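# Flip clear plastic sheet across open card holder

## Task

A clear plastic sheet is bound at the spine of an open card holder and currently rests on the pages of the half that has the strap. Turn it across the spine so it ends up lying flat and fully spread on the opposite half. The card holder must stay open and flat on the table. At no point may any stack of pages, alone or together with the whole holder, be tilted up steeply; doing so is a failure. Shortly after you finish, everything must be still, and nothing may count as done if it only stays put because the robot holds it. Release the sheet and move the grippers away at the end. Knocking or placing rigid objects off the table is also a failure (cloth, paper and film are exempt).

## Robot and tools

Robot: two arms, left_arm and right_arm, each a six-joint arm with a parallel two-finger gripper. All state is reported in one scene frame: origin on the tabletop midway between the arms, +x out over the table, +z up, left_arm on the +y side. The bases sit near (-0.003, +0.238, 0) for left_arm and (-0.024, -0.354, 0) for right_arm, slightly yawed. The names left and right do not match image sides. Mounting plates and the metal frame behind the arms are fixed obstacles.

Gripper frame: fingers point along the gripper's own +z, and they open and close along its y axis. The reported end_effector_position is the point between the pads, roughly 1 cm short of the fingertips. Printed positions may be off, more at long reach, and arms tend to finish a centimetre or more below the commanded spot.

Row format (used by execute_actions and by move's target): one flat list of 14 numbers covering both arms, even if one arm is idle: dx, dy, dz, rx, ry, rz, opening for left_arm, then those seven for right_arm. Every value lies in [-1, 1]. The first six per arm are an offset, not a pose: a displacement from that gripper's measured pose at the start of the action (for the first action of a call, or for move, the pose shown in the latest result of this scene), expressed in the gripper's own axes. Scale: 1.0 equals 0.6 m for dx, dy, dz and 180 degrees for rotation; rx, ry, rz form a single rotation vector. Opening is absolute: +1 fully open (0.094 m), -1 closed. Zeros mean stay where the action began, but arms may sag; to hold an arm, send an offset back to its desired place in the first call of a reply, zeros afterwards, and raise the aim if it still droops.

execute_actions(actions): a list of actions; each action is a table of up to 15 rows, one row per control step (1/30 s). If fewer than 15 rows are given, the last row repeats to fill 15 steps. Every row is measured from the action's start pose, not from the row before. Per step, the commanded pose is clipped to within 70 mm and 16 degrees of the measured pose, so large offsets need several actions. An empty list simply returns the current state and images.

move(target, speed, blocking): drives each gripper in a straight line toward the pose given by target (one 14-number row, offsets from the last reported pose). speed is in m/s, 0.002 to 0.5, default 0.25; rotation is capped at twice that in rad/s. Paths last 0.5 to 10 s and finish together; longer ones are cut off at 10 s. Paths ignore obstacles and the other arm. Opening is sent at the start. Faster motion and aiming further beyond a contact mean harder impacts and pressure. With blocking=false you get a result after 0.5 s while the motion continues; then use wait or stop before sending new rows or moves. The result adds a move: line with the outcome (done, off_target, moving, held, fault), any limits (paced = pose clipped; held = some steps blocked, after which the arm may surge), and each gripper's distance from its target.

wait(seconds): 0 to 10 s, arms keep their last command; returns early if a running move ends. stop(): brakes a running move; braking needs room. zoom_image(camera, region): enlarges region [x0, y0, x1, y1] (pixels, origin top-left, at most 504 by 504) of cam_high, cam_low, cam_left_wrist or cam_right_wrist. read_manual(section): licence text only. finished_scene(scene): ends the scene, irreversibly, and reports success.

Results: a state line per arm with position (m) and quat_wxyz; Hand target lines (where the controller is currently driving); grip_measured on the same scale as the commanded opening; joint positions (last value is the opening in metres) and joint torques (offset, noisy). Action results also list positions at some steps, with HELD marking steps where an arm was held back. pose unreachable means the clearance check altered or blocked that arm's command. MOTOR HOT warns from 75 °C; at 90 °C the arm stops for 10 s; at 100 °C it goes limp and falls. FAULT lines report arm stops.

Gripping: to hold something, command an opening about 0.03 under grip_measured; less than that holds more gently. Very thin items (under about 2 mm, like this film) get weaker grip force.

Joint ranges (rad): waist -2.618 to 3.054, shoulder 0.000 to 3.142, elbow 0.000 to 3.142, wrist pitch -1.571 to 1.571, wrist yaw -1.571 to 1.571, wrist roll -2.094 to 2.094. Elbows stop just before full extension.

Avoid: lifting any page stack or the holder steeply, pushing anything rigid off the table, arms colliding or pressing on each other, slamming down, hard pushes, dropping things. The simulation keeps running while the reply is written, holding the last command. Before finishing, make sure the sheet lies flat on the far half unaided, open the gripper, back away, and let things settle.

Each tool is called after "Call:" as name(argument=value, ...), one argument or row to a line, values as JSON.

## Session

Call:
execute_actions(
  actions=[],
)

Scene clock: 0.00 s.
left_arm: end_effector_position=(+0.3742, +0.2994, +0.4104) grip_measured=+1.000 end_effector_quat_wxyz=(+0.709, -0.054, +0.701, +0.054) | right_arm: end_effector_position=(+0.3559, -0.3170, +0.4101) grip_measured=+1.000 end_effector_quat_wxyz=(+0.710, -0.026, +0.702, +0.037)
Joint positions: left_arm=[ 0.014  1.052  1.052  0.01   0.01  -0.001  0.094] | right_arm=[0.014 1.048 1.047 0.013 0.007 0.015 0.094]
Joint velocities: left_arm=[ 0.012  0.002 -0.012 -0.007 -0.007  0.007  0.   ] | right_arm=[-0.012  0.012 -0.017 -0.051 -0.022  0.022  0.   ]
Joint torques (N m, as the arm reports them, + toward a larger angle): no reading
Hand target (left_arm): +0.371, +0.299, +0.421; +0.718, -0.054, +0.692, +0.055
Hand target (right_arm): +0.355, -0.317, +0.408; +0.706, -0.026, +0.707, +0.037

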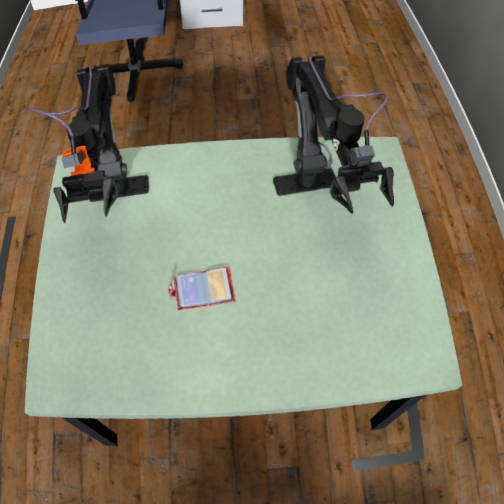

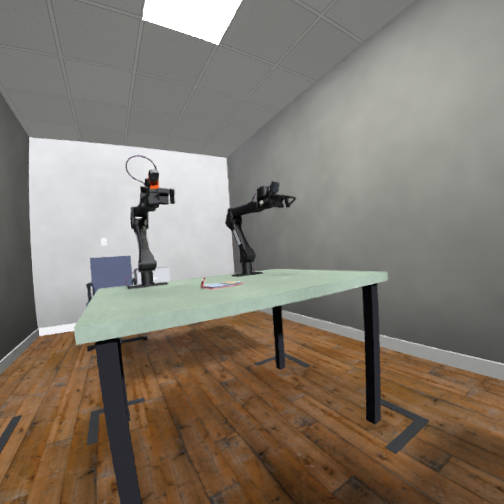

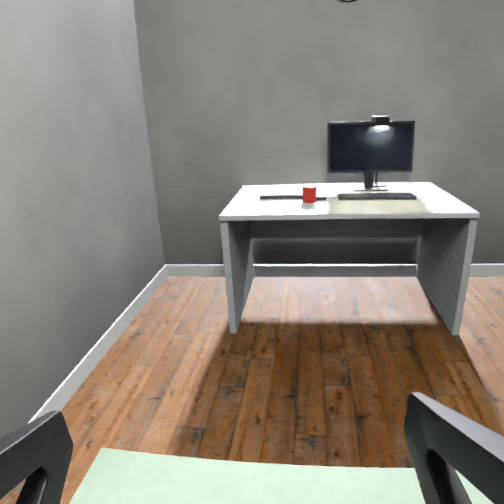

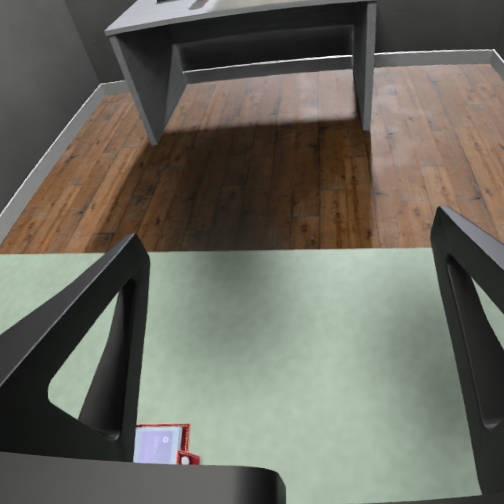

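Call:
move(
  target=[0.55,-0.42,-0.07,0,0.4,0,-1, 0.5,0.17,0.08,0,0.5,0,-0.6],
)

Call:
move(
  target=[0,0,0,0,0,0,-1, 0,0.03,0.06,-0.21,0,-0.03,-0.6],
  speed=0.15,
)

Call:
zoom_image(
  camera="cam_high",
  region=[100, 230, 280, 350],
)

Call:
zoom_image(
  camera="cam_low",
  region=[160, 240, 270, 310],
)

Scene clock: 29.43 s.
left_arm: end_effector_position=(+0.3711, +0.0481, +0.0672) grip_measured=-0.994 end_effector_quat_wxyz=(+0.148, -0.081, +0.986, +0.012) | right_arm: end_effector_position=(+0.3985, -0.2156, +0.1081) grip_measured=-0.598 end_effector_quat_wxyz=(+0.012, -0.038, +0.999, -0.004)
Joint positions: left_arm=[-0.702  1.95   1.478 -0.871 -0.194 -0.695  0.   ] | right_arm=[ 0.236  2.269  2.171 -1.451  0.015  0.243  0.019]
Joint velocities: left_arm=[ 0.007 -0.002  0.017 -0.051  0.037 -0.095  0.   ] | right_arm=[-0.007 -0.022 -0.012 -0.051 -0.007  0.066  0.001]
Joint torques (N m, as the arm reports them, + toward a larger angle): left_arm=[ -0.88 -11.66   9.11   0.26  -0.11  -0.09] | right_arm=[  0.73 -10.57   7.35   0.08  -0.08   0.03]
Hand target (left_arm): +0.375, +0.042, +0.077; +0.157, -0.081, +0.984, +0.005
Hand target (right_arm): +0.397, -0.210, +0.107; +0.007, -0.041, +0.999, -0.002
Off the commanded pose (left_arm): 0.014 m, 2 deg.
Off the commanded pose (right_arm): 0.010 m, 2 deg.
move: off_target (left_arm)

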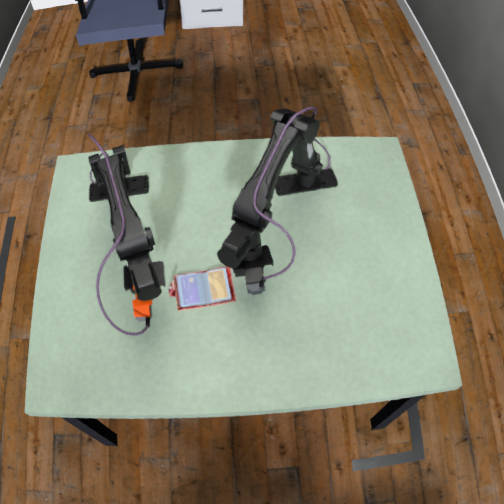

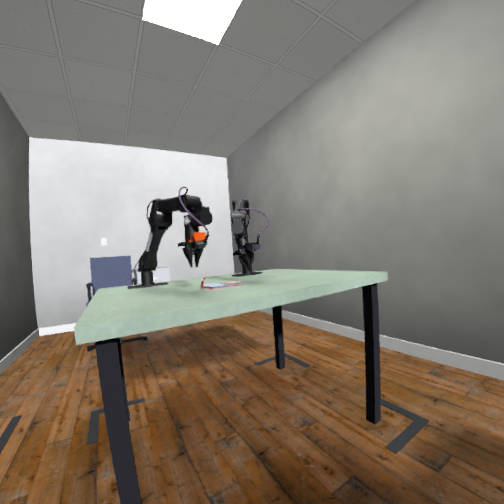

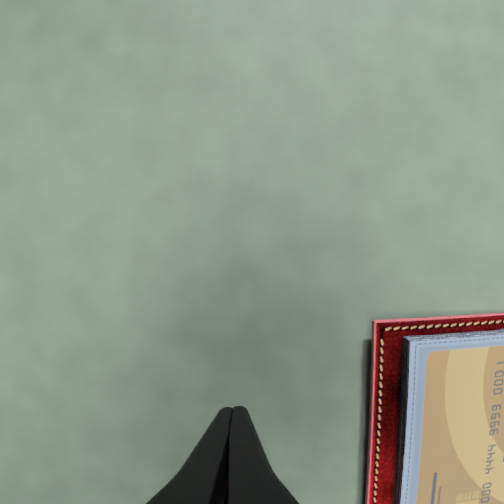

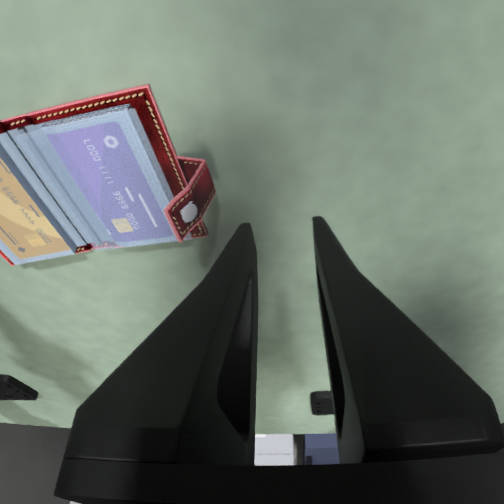

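Scene clock: 32.17 s.
left_arm: end_effector_position=(+0.3709, +0.0477, +0.0671) grip_measured=-0.994 end_effector_quat_wxyz=(+0.147, -0.081, +0.986, +0.011) | right_arm: end_effector_position=(+0.3979, -0.1968, +0.0798) grip_measured=-0.598 end_effector_quat_wxyz=(+0.001, -0.089, +0.947, +0.310)
Joint positions: left_arm=[-0.702  1.95   1.478 -0.871 -0.191 -0.695  0.   ] | right_arm=[ 0.035  2.237  1.869 -1.182 -0.629 -0.062  0.019]
Joint velocities: left_arm=[-0.042  0.012 -0.012 -0.022  0.037 -0.022  0.001] | right_arm=[-0.002 -0.002 -0.037 -0.037 -0.095 -0.066  0.001]
Joint torques (N m, as the arm reports them, + toward a larger angle): left_arm=[ -0.02 -11.2    6.59   0.37  -0.12   0.  ] | right_arm=[ -0.74 -10.18   5.06   0.28  -0.51  -0.12]
Hand target (left_arm): +0.371, +0.048, +0.067; +0.148, -0.081, +0.986, +0.012
Hand target (right_arm): +0.397, -0.198, +0.071; -0.006, -0.086, +0.944, +0.317
Off the commanded pose (left_arm): 0.001 m, 0 deg.
Off the commanded pose (right_arm): 0.008 m, 1 deg.
move: done

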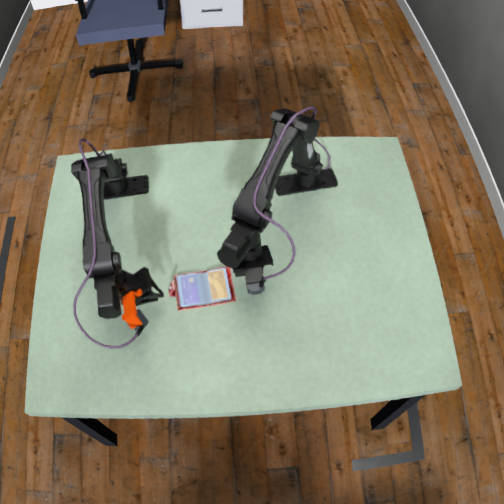

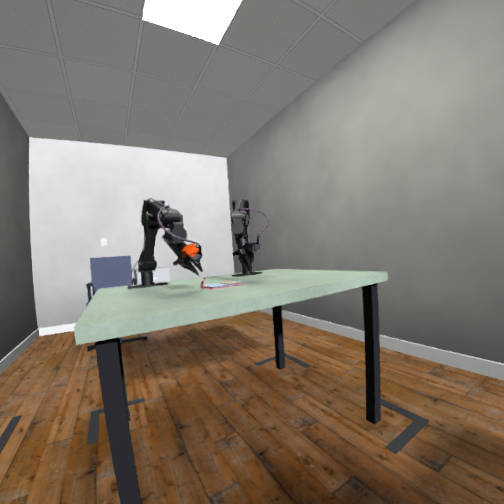

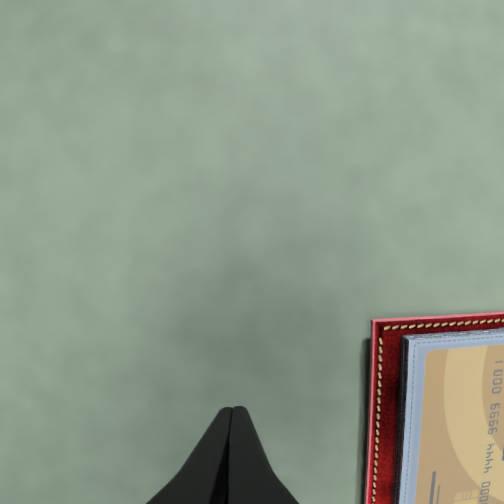

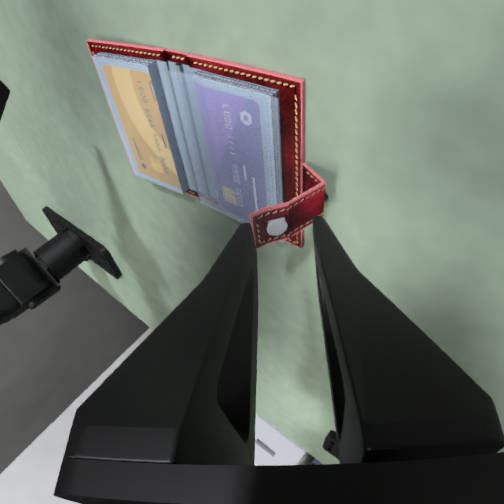

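Region (100, 230, 280, 350) of cam_high's 504x504 image, scaled by 2.800, with more detail than that image has.

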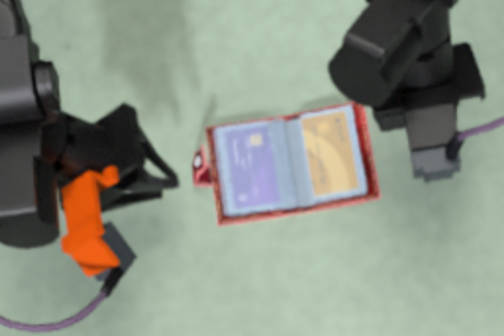

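Region (160, 240, 270, 310) of cam_low's 504x504 image, scaled by 4.582, with more detail than that image has; it fills the top 321 rows of this view, and the rest is white.

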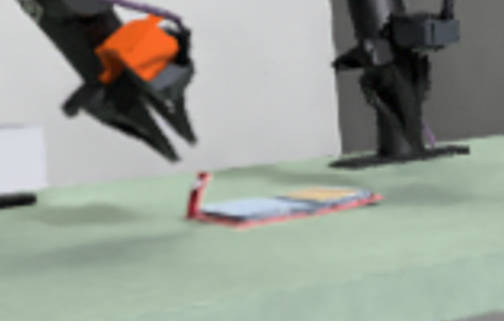

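Call:
move(
  target=[0.015,-0.06,0.055,0,0,0,-1, -0.015,0,0.09,0,0,0,-0.6],
  speed=0.08,
)

Call:
zoom_image(
  camera="cam_low",
  region=[160, 240, 270, 310],
)

Scene clock: 40.43 s.
left_arm: end_effector_position=(+0.3666, +0.0213, +0.0236) grip_measured=-0.994 end_effector_quat_wxyz=(+0.125, -0.079, +0.989, +0.020) | right_arm: end_effector_position=(+0.4070, -0.1655, +0.0474) grip_measured=-0.598 end_effector_quat_wxyz=(+0.012, -0.090, +0.946, +0.312)
Joint positions: left_arm=[-0.76   2.078  1.498 -0.822 -0.19  -0.755  0.   ] | right_arm=[ 0.101  2.284  1.813 -1.006 -0.629  0.025  0.019]
Joint velocities: left_arm=[-0.017 -0.012 -0.002  0.022  0.007  0.007 -0.001] | right_arm=[-0.012 -0.017 -0.007 -0.081 -0.022 -0.007  0.   ]
Joint torques (N m, as the arm reports them, + toward a larger angle): left_arm=[ -0.8  -12.08   8.84   0.41  -0.22  -0.04] | right_arm=[  0.48 -10.49   5.36   0.4   -0.33  -0.01]
Hand target (left_arm): +0.377, +0.013, +0.033; +0.146, -0.081, +0.986, +0.010
Hand target (right_arm): +0.403, -0.163, +0.037; +0.001, -0.089, +0.947, +0.310
Off the commanded pose (left_arm): 0.017 m, 3 deg.
Off the commanded pose (right_arm): 0.011 m, 1 deg.
move: off_target (left_arm, right_arm)

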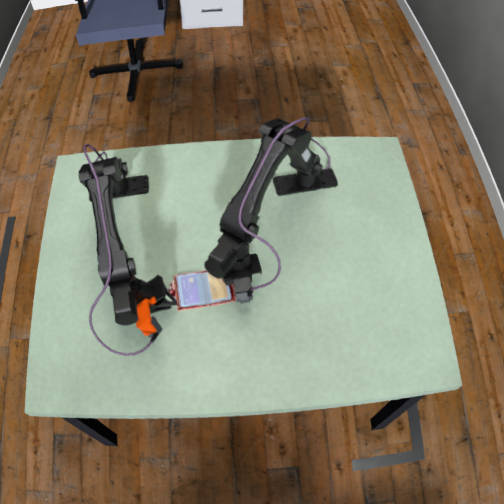

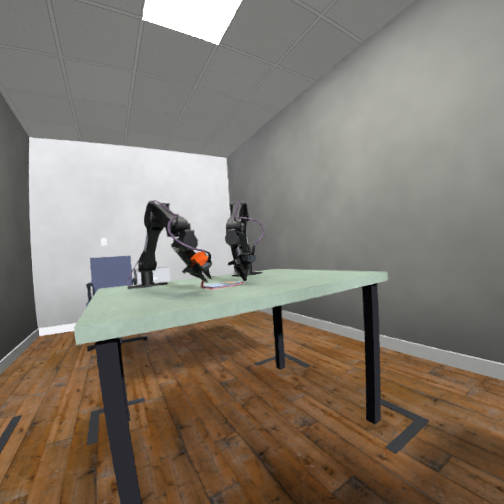

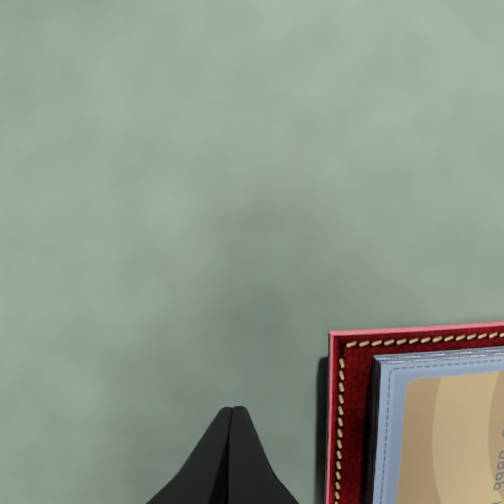

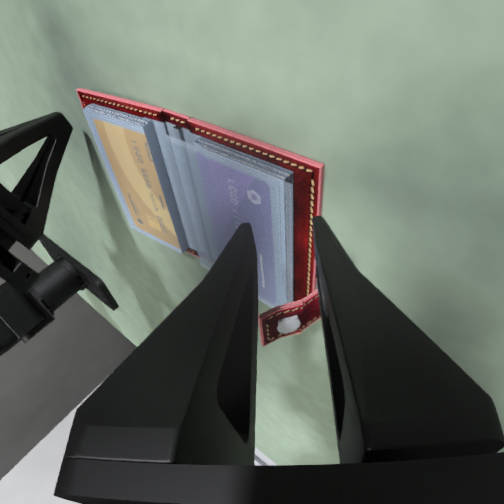

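Region (160, 240, 270, 310) of cam_low's 504x504 image, scaled by 4.582, with more detail than that image has; it fills the top 321 rows of this view, and the rest is white.

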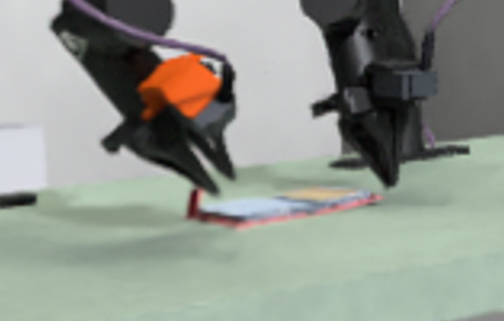

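Call:
move(
  target=[0,-0.048,-0.005,0,0,0,-1, 0.025,0,0.055,0,0,0,-0.6],
  speed=0.04,
)

Call:
zoom_image(
  camera="cam_low",
  region=[180, 255, 260, 300],
)

Call:
zoom_image(
  camera="cam_right_wrist",
  region=[180, 120, 380, 320],
)

Scene clock: 56.57 s.
left_arm: end_effector_position=(+0.3677, -0.0011, +0.0191) grip_measured=-0.994 end_effector_quat_wxyz=(+0.118, -0.080, +0.990, +0.022) | right_arm: end_effector_position=(+0.3937, -0.1539, +0.0187) grip_measured=-0.598 end_effector_quat_wxyz=(+0.008, -0.083, +0.946, +0.313)
Joint positions: left_arm=[-0.8    2.148  1.593 -0.867 -0.189 -0.798  0.   ] | right_arm=[ 0.132  2.273  1.675 -0.859 -0.629  0.077  0.019]
Joint velocities: left_arm=[-0.017 -0.007  0.012 -0.022 -0.022  0.022 -0.   ] | right_arm=[-0.002 -0.012 -0.017  0.022  0.007 -0.022  0.   ]
Joint torques (N m, as the arm reports them, + toward a larger angle): left_arm=[ -0.97 -12.47   8.68   0.12  -0.17  -0.07] | right_arm=[  1.01 -12.21   4.67   0.52  -0.32  -0.01]
Hand target (left_arm): +0.370, -0.007, +0.025; +0.125, -0.080, +0.989, +0.020
Hand target (right_arm): +0.391, -0.149, +0.020; +0.012, -0.090, +0.946, +0.312
Off the commanded pose (left_arm): 0.010 m, 1 deg.
Off the commanded pose (right_arm): 0.006 m, 1 deg.
move: done

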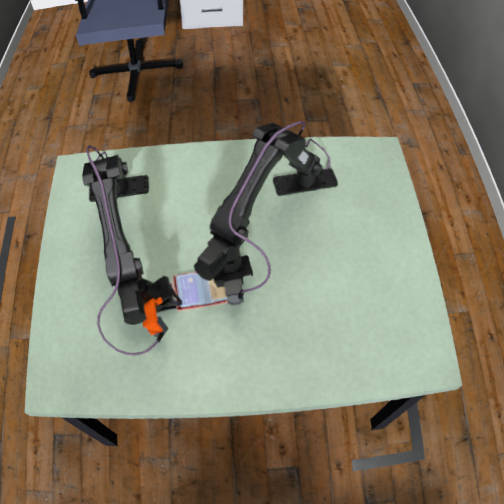

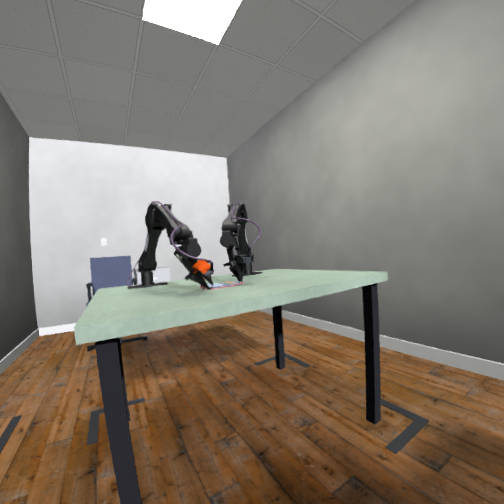

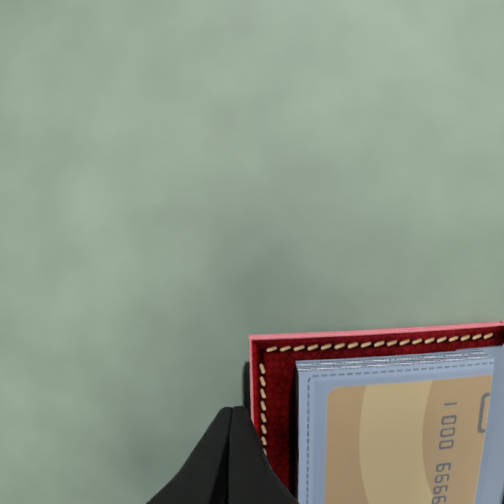

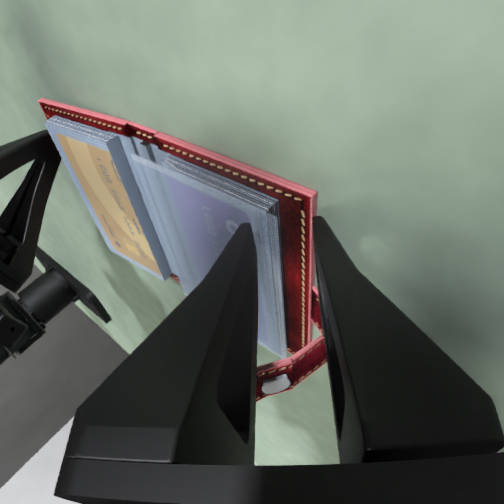

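Region (180, 255, 260, 300) of cam_low's 504x504 image, scaled by 6.300, with more detail than that image has; it fills the top 284 rows of this view, and the rest is white.

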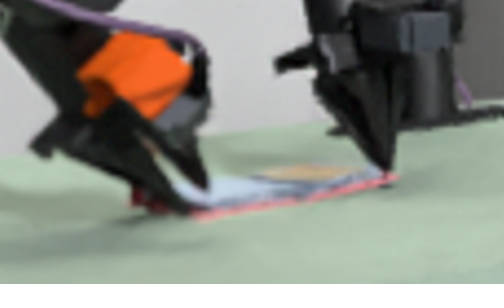

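Region (180, 120, 380, 320) of cam_right_wrist's 504x504 image, scaled by 2.520, with more detail than that image has.

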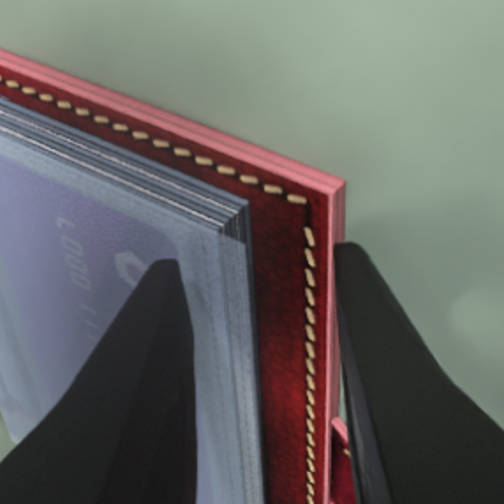

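Call:
move(
  target=[0,0,0,0,0,0,-1, 0,0.012,-0.024,0,0,0,-0.6],
  speed=0.02,
)

Call:
zoom_image(
  camera="cam_right_wrist",
  region=[180, 120, 380, 320],
)

Scene clock: 69.07 s.
left_arm: end_effector_position=(+0.3673, -0.0012, +0.0191) grip_measured=-0.994 end_effector_quat_wxyz=(+0.117, -0.081, +0.990, +0.021) | right_arm: end_effector_position=(+0.3880, -0.1552, +0.0195) grip_measured=-0.598 end_effector_quat_wxyz=(-0.006, -0.077, +0.947, +0.311)
Joint positions: left_arm=[-0.8    2.148  1.593 -0.869 -0.187 -0.8    0.   ] | right_arm=[ 0.132  2.273  1.681 -0.896 -0.629  0.079  0.019]
Joint velocities: left_arm=[-0.022 -0.002 -0.007 -0.007  0.007  0.022  0.   ] | right_arm=[-0.002  0.007 -0.007 -0.007 -0.007 -0.051  0.   ]
Joint torques (N m, as the arm reports them, + toward a larger angle): left_arm=[  0.   -12.85   6.28   0.24  -0.13   0.03] | right_arm=[ -0.54 -12.93   7.26   0.19  -0.37  -0.13]
Hand target (left_arm): +0.368, -0.001, +0.019; +0.118, -0.080, +0.990, +0.022
Hand target (right_arm): +0.393, -0.157, +0.034; +0.008, -0.083, +0.946, +0.313
Off the commanded pose (left_arm): 0.000 m, 0 deg.
Off the commanded pose (right_arm): 0.016 m, 2 deg.
move: off_target (right_arm)

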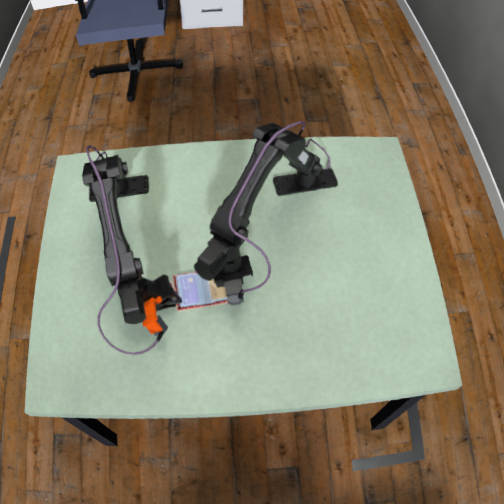

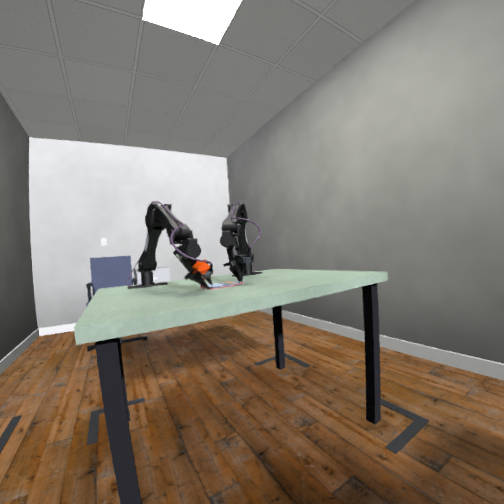

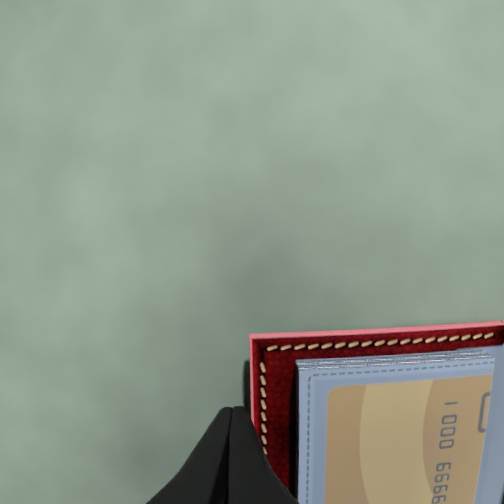

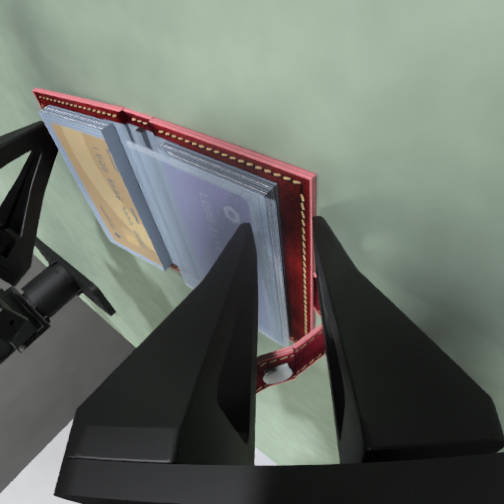

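Region (180, 120, 380, 320) of cam_right_wrist's 504x504 image, scaled by 2.520, with more detail than that image has.

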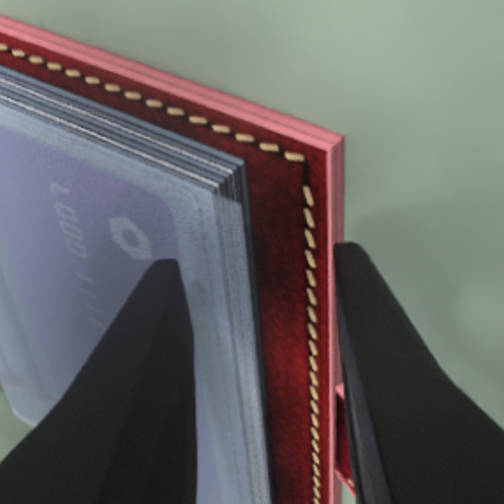

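Command more: 20 mm up, +x 8 mm.

Call:
move(
  target=[0,0,0,0,0,0,-1, -0.014,0.02,-0.027,0,0,0,-0.6],
  speed=0.02,
)

Call:
zoom_image(
  camera="cam_right_wrist",
  region=[180, 120, 380, 320],
)

Scene clock: 78.80 s.
left_arm: end_effector_position=(+0.3672, -0.0014, +0.0191) grip_measured=-0.994 end_effector_quat_wxyz=(+0.116, -0.081, +0.990, +0.021) | right_arm: end_effector_position=(+0.3947, -0.1537, +0.0378) grip_measured=-0.598 end_effector_quat_wxyz=(-0.004, -0.078, +0.947, +0.312)
Joint positions: left_arm=[-0.8    2.148  1.593 -0.869 -0.186 -0.8    0.   ] | right_arm=[ 0.132  2.273  1.757 -0.967 -0.629  0.079  0.019]
Joint velocities: left_arm=[ 0.017  0.002  0.002 -0.022  0.037 -0.007  0.001] | right_arm=[-0.022 -0.002  0.012 -0.081  0.051 -0.081  0.   ]
Joint torques (N m, as the arm reports them, + toward a larger angle): left_arm=[  0.01 -12.79   6.3    0.23  -0.11   0.  ] | right_arm=[ -0.16 -11.15   7.32   0.21  -0.36  -0.04]
Hand target (left_arm): +0.367, -0.001, +0.019; +0.117, -0.081, +0.990, +0.021
Hand target (right_arm): +0.396, -0.154, +0.040; -0.006, -0.077, +0.947, +0.311
Off the commanded pose (left_arm): 0.000 m, 0 deg.
Off the commanded pose (right_arm): 0.002 m, 0 deg.
move: done

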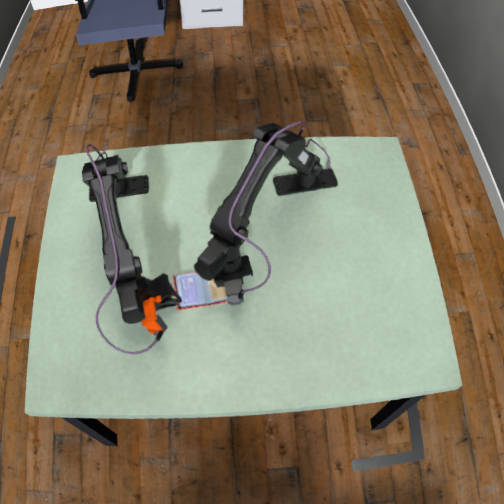

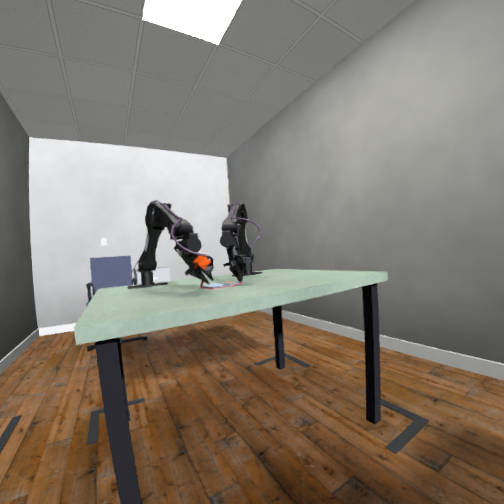

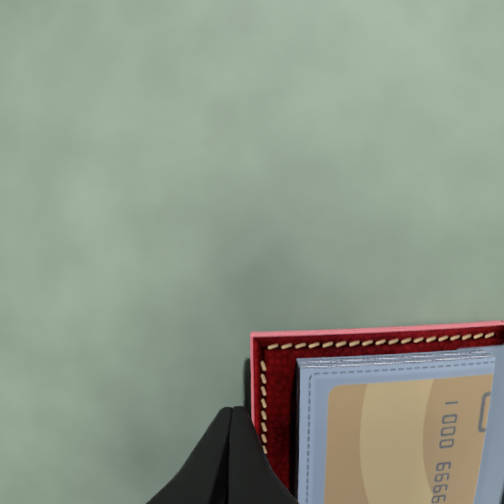

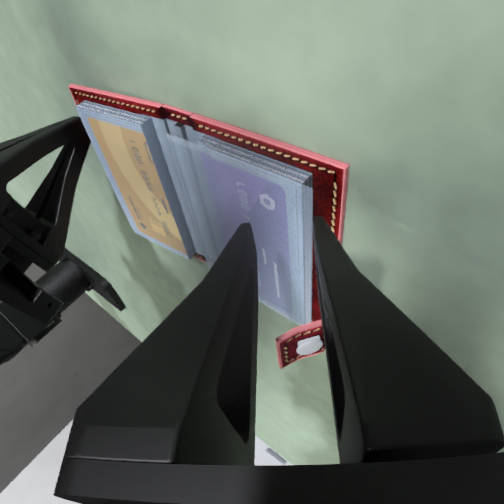

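Region (180, 120, 380, 320) of cam_right_wrist's 504x504 image, scaled by 2.520, with more detail than that image has.

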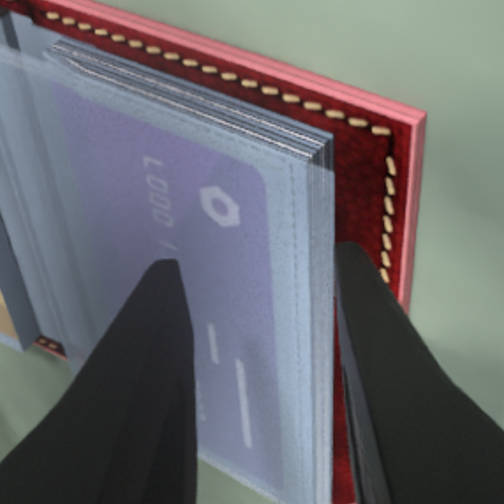

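Call:
move(
  target=[0,0,0,0,0,0,-1, 0,0.012,0.009,0,0,0,-0.6],
  speed=0.02,
)

Call:
move(
  target=[0,0,0,0,0,0,-1, 0.012,-0.02,0.027,0,0,0,-0.6],
  speed=0.02,
)

Call:
zoom_image(
  camera="cam_right_wrist",
  region=[180, 120, 380, 320],
)

Scene clock: 96.57 s.
left_arm: end_effector_position=(+0.3672, -0.0015, +0.0191) grip_measured=-0.994 end_effector_quat_wxyz=(+0.116, -0.081, +0.990, +0.021) | right_arm: end_effector_position=(+0.3944, -0.1485, +0.0380) grip_measured=-0.598 end_effector_quat_wxyz=(-0.005, -0.075, +0.947, +0.312)
Joint positions: left_arm=[-0.8    2.148  1.593 -0.869 -0.186 -0.8    0.   ] | right_arm=[ 0.143  2.273  1.757 -0.957 -0.629  0.101  0.019]
Joint velocities: left_arm=[ 0.027 -0.007 -0.007  0.007 -0.007  0.037 -0.   ] | right_arm=[-0.007  0.017  0.002  0.051 -0.007  0.081 -0.001]
Joint torques (N m, as the arm reports them, + toward a larger angle): left_arm=[  0.01 -12.82   6.3    0.23  -0.09   0.  ] | right_arm=[  0.56 -11.57   5.83   0.4   -0.35   0.  ]
Hand target (left_arm): +0.367, -0.001, +0.019; +0.116, -0.081, +0.990, +0.021
Hand target (right_arm): +0.393, -0.145, +0.038; -0.004, -0.078, +0.947, +0.312
Off the commanded pose (left_arm): 0.000 m, 0 deg.
Off the commanded pose (right_arm): 0.004 m, 0 deg.
move: done

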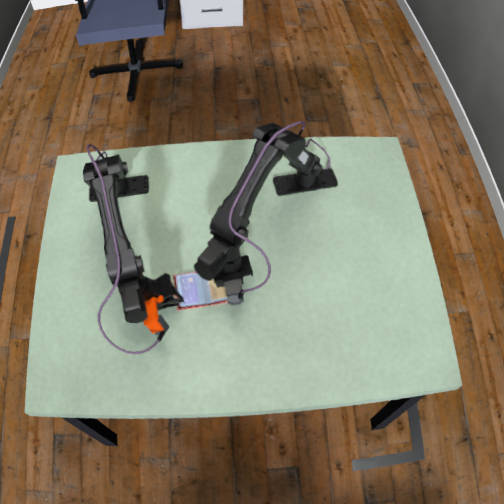

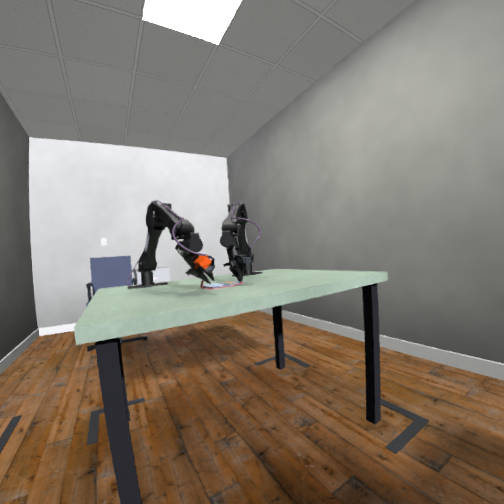

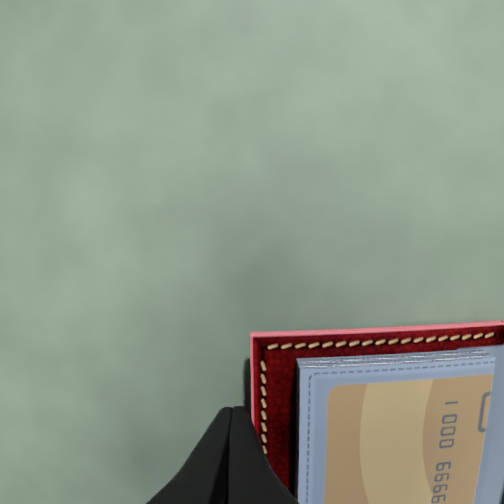

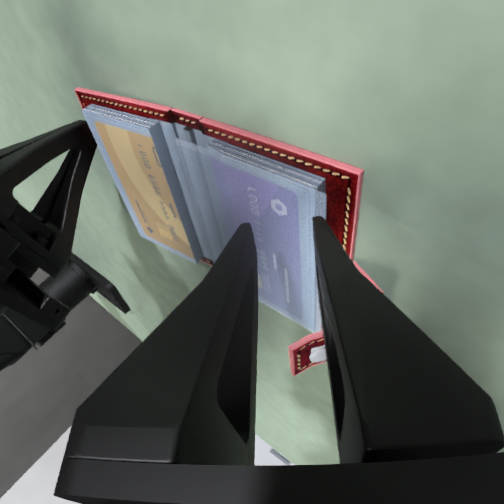

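Scene clock: 97.87 s.
left_arm: end_effector_position=(+0.3671, -0.0016, +0.0191) grip_measured=-0.994 end_effector_quat_wxyz=(+0.116, -0.081, +0.990, +0.020) | right_arm: end_effector_position=(+0.3902, -0.1495, +0.0216) grip_measured=-0.598 end_effector_quat_wxyz=(-0.003, -0.075, +0.947, +0.313)
Joint positions: left_arm=[-0.8    2.148  1.593 -0.869 -0.185 -0.8    0.   ] | right_arm=[ 0.143  2.273  1.688 -0.884 -0.629  0.101  0.019]
Joint velocities: left_arm=[-0.017  0.002  0.012 -0.007 -0.066 -0.037  0.001] | right_arm=[-0.007 -0.027 -0.012 -0.007 -0.022 -0.007 -0.001]
Joint torques (N m, as the arm reports them, + toward a larger angle): left_arm=[  0.02 -12.79   6.3    0.22  -0.1    0.  ] | right_arm=[ -0.02 -11.26   4.88   0.45  -0.36  -0.02]
Hand target (left_arm): +0.367, -0.001, +0.019; +0.116, -0.081, +0.990, +0.020
Hand target (right_arm): +0.388, -0.149, +0.018; -0.005, -0.075, +0.947, +0.312
Off the commanded pose (left_arm): 0.000 m, 0 deg.
Off the commanded pose (right_arm): 0.005 m, 0 deg.
move: done

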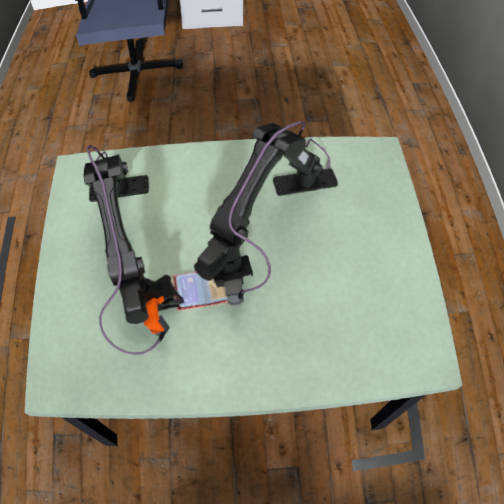

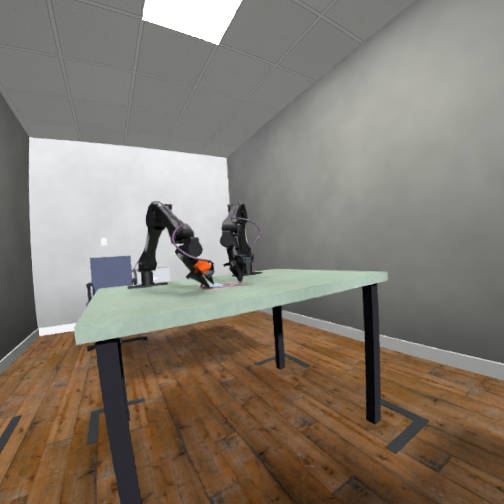

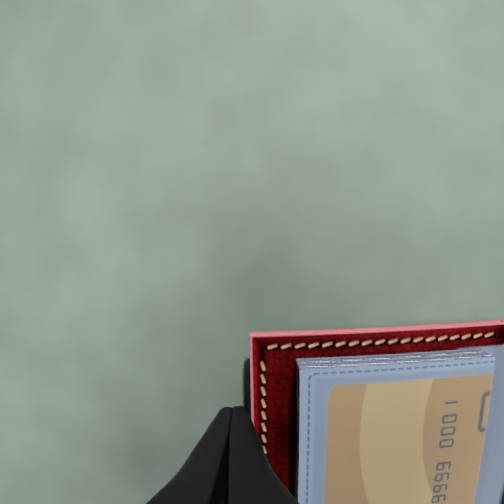

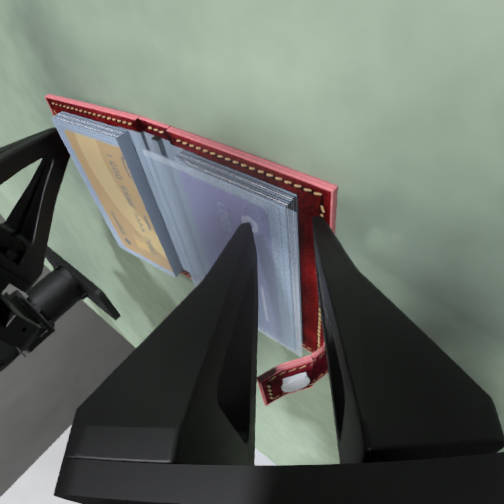

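Region (180, 120, 380, 320) of cam_right_wrist's 504x504 image, scaled by 2.520, with more detail than that image has.

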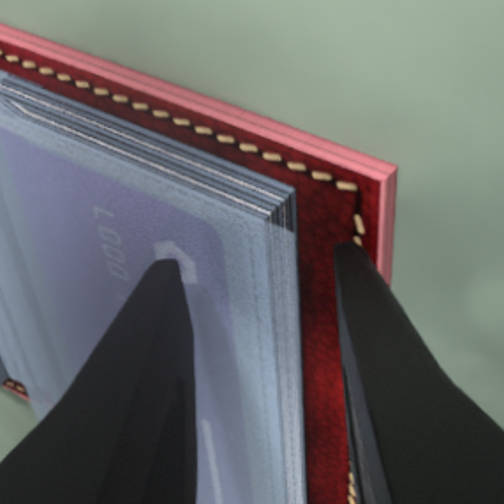

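Call:
move(
  target=[0,0,0,0,0,0,-1, 0,0.016,0.012,0,0,0,-0.6],
  speed=0.02,
)

Call:
zoom_image(
  camera="cam_right_wrist",
  region=[180, 120, 380, 320],
)

Call:
move(
  target=[0,0,0,0,0,0,-1, -0.007,0.023,-0.008,0,0,0,-0.6],
  speed=0.015,
)

Call:
zoom_image(
  camera="cam_right_wrist",
  region=[130, 100, 380, 350],
)

Scene clock: 108.87 s.
left_arm: end_effector_position=(+0.3669, -0.0014, +0.0190) grip_measured=-0.994 end_effector_quat_wxyz=(+0.116, -0.081, +0.990, +0.021) | right_arm: end_effector_position=(+0.3895, -0.1421, +0.0217) grip_measured=-0.598 end_effector_quat_wxyz=(-0.004, -0.071, +0.947, +0.313)
Joint positions: left_arm=[-0.8    2.148  1.593 -0.87  -0.185 -0.8    0.   ] | right_arm=[ 0.16   2.273  1.688 -0.871 -0.627  0.132  0.019]
Joint velocities: left_arm=[-0.027 -0.012 -0.012  0.037  0.022  0.022 -0.   ] | right_arm=[ 0.012 -0.012 -0.007 -0.066 -0.037  0.037  0.001]
Joint torques (N m, as the arm reports them, + toward a larger angle): left_arm=[  0.01 -12.83   6.28   0.25  -0.1    0.  ] | right_arm=[  0.73 -11.41   5.79   0.45  -0.36  -0.02]
Hand target (left_arm): +0.367, -0.002, +0.019; +0.116, -0.081, +0.990, +0.020
Hand target (right_arm): +0.388, -0.138, +0.022; -0.003, -0.075, +0.947, +0.313
Off the commanded pose (left_arm): 0.000 m, 0 deg.
Off the commanded pose (right_arm): 0.005 m, 1 deg.
move: done

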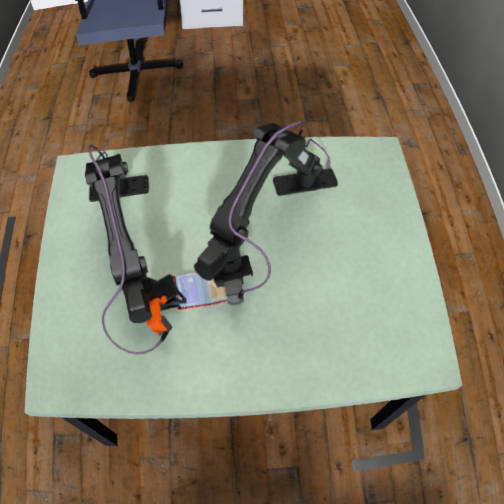

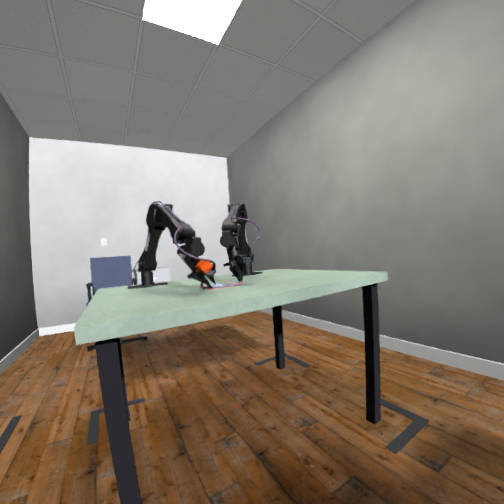

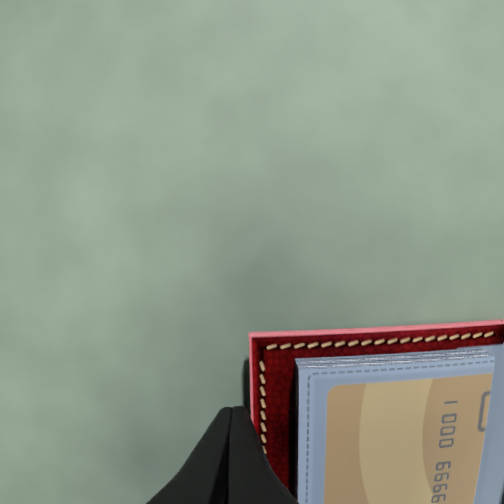

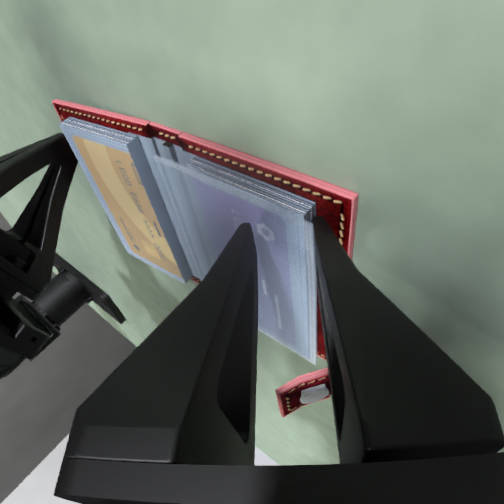

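Region (180, 120, 380, 320) of cam_right_wrist's 504x504 image, scaled by 2.520, with more detail than that image has.

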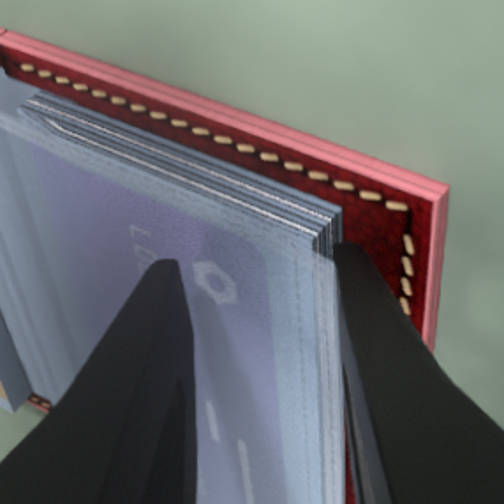

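Scene clock: 110.10 s.
left_arm: end_effector_position=(+0.3668, -0.0014, +0.0190) grip_measured=-0.994 end_effector_quat_wxyz=(+0.115, -0.081, +0.990, +0.020) | right_arm: end_effector_position=(+0.3932, -0.1408, +0.0284) grip_measured=-0.598 end_effector_quat_wxyz=(-0.003, -0.064, +0.949, +0.310)
Joint positions: left_arm=[-0.8    2.148  1.593 -0.87  -0.184 -0.8    0.   ] | right_arm=[ 0.163  2.273  1.718 -0.893 -0.62   0.15   0.019]
Joint velocities: left_arm=[ 0.022 -0.007 -0.007  0.037 -0.066  0.037  0.   ] | right_arm=[-0.002 -0.002  0.022 -0.007 -0.051  0.022  0.   ]
Joint torques (N m, as the arm reports them, + toward a larger angle): left_arm=[  0.02 -12.77   6.33   0.23  -0.1    0.  ] | right_arm=[  1.03 -11.56   7.36   0.26  -0.41   0.01]
Hand target (left_arm): +0.367, -0.001, +0.019; +0.116, -0.081, +0.990, +0.020
Hand target (right_arm): +0.392, -0.133, +0.034; -0.003, -0.071, +0.947, +0.313
Off the commanded pose (left_arm): 0.000 m, 0 deg.
Off the commanded pose (right_arm): 0.009 m, 1 deg.
move: done

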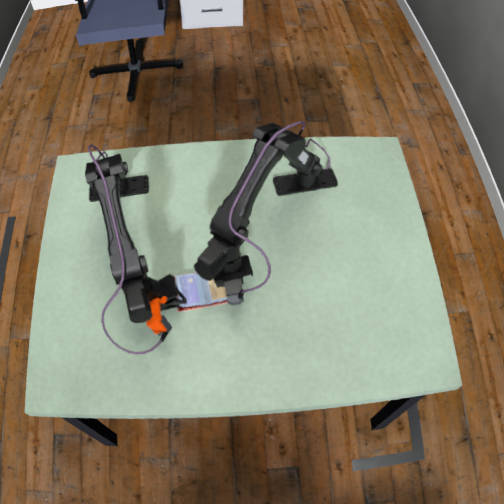

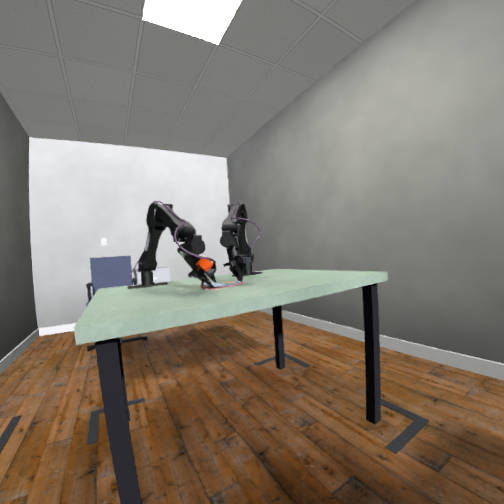

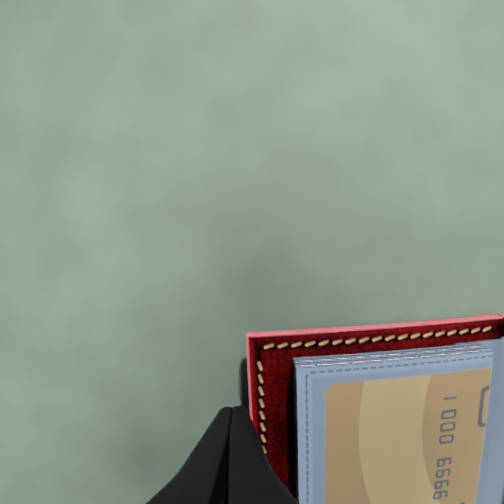

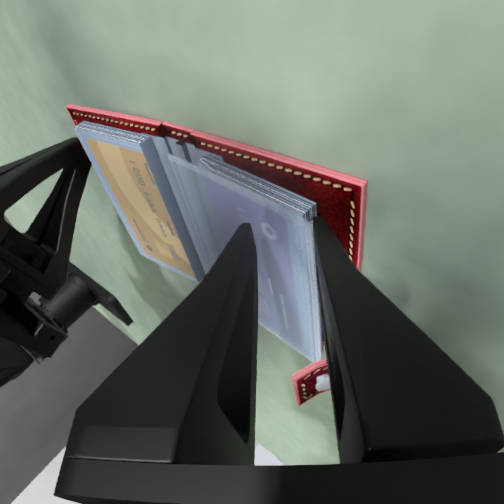

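Region (130, 100, 380, 350) of cam_right_wrist's 504x504 image, scaled by 2.016, with more detail than that image has.

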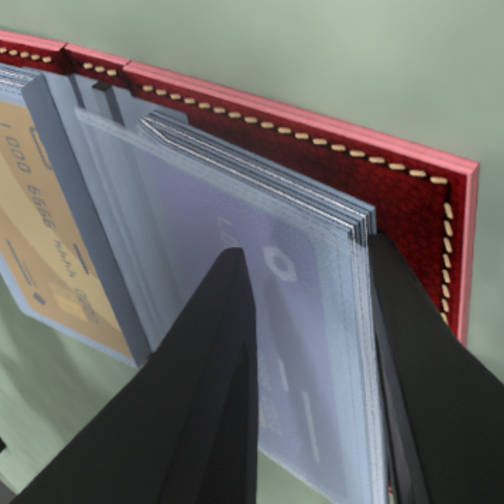

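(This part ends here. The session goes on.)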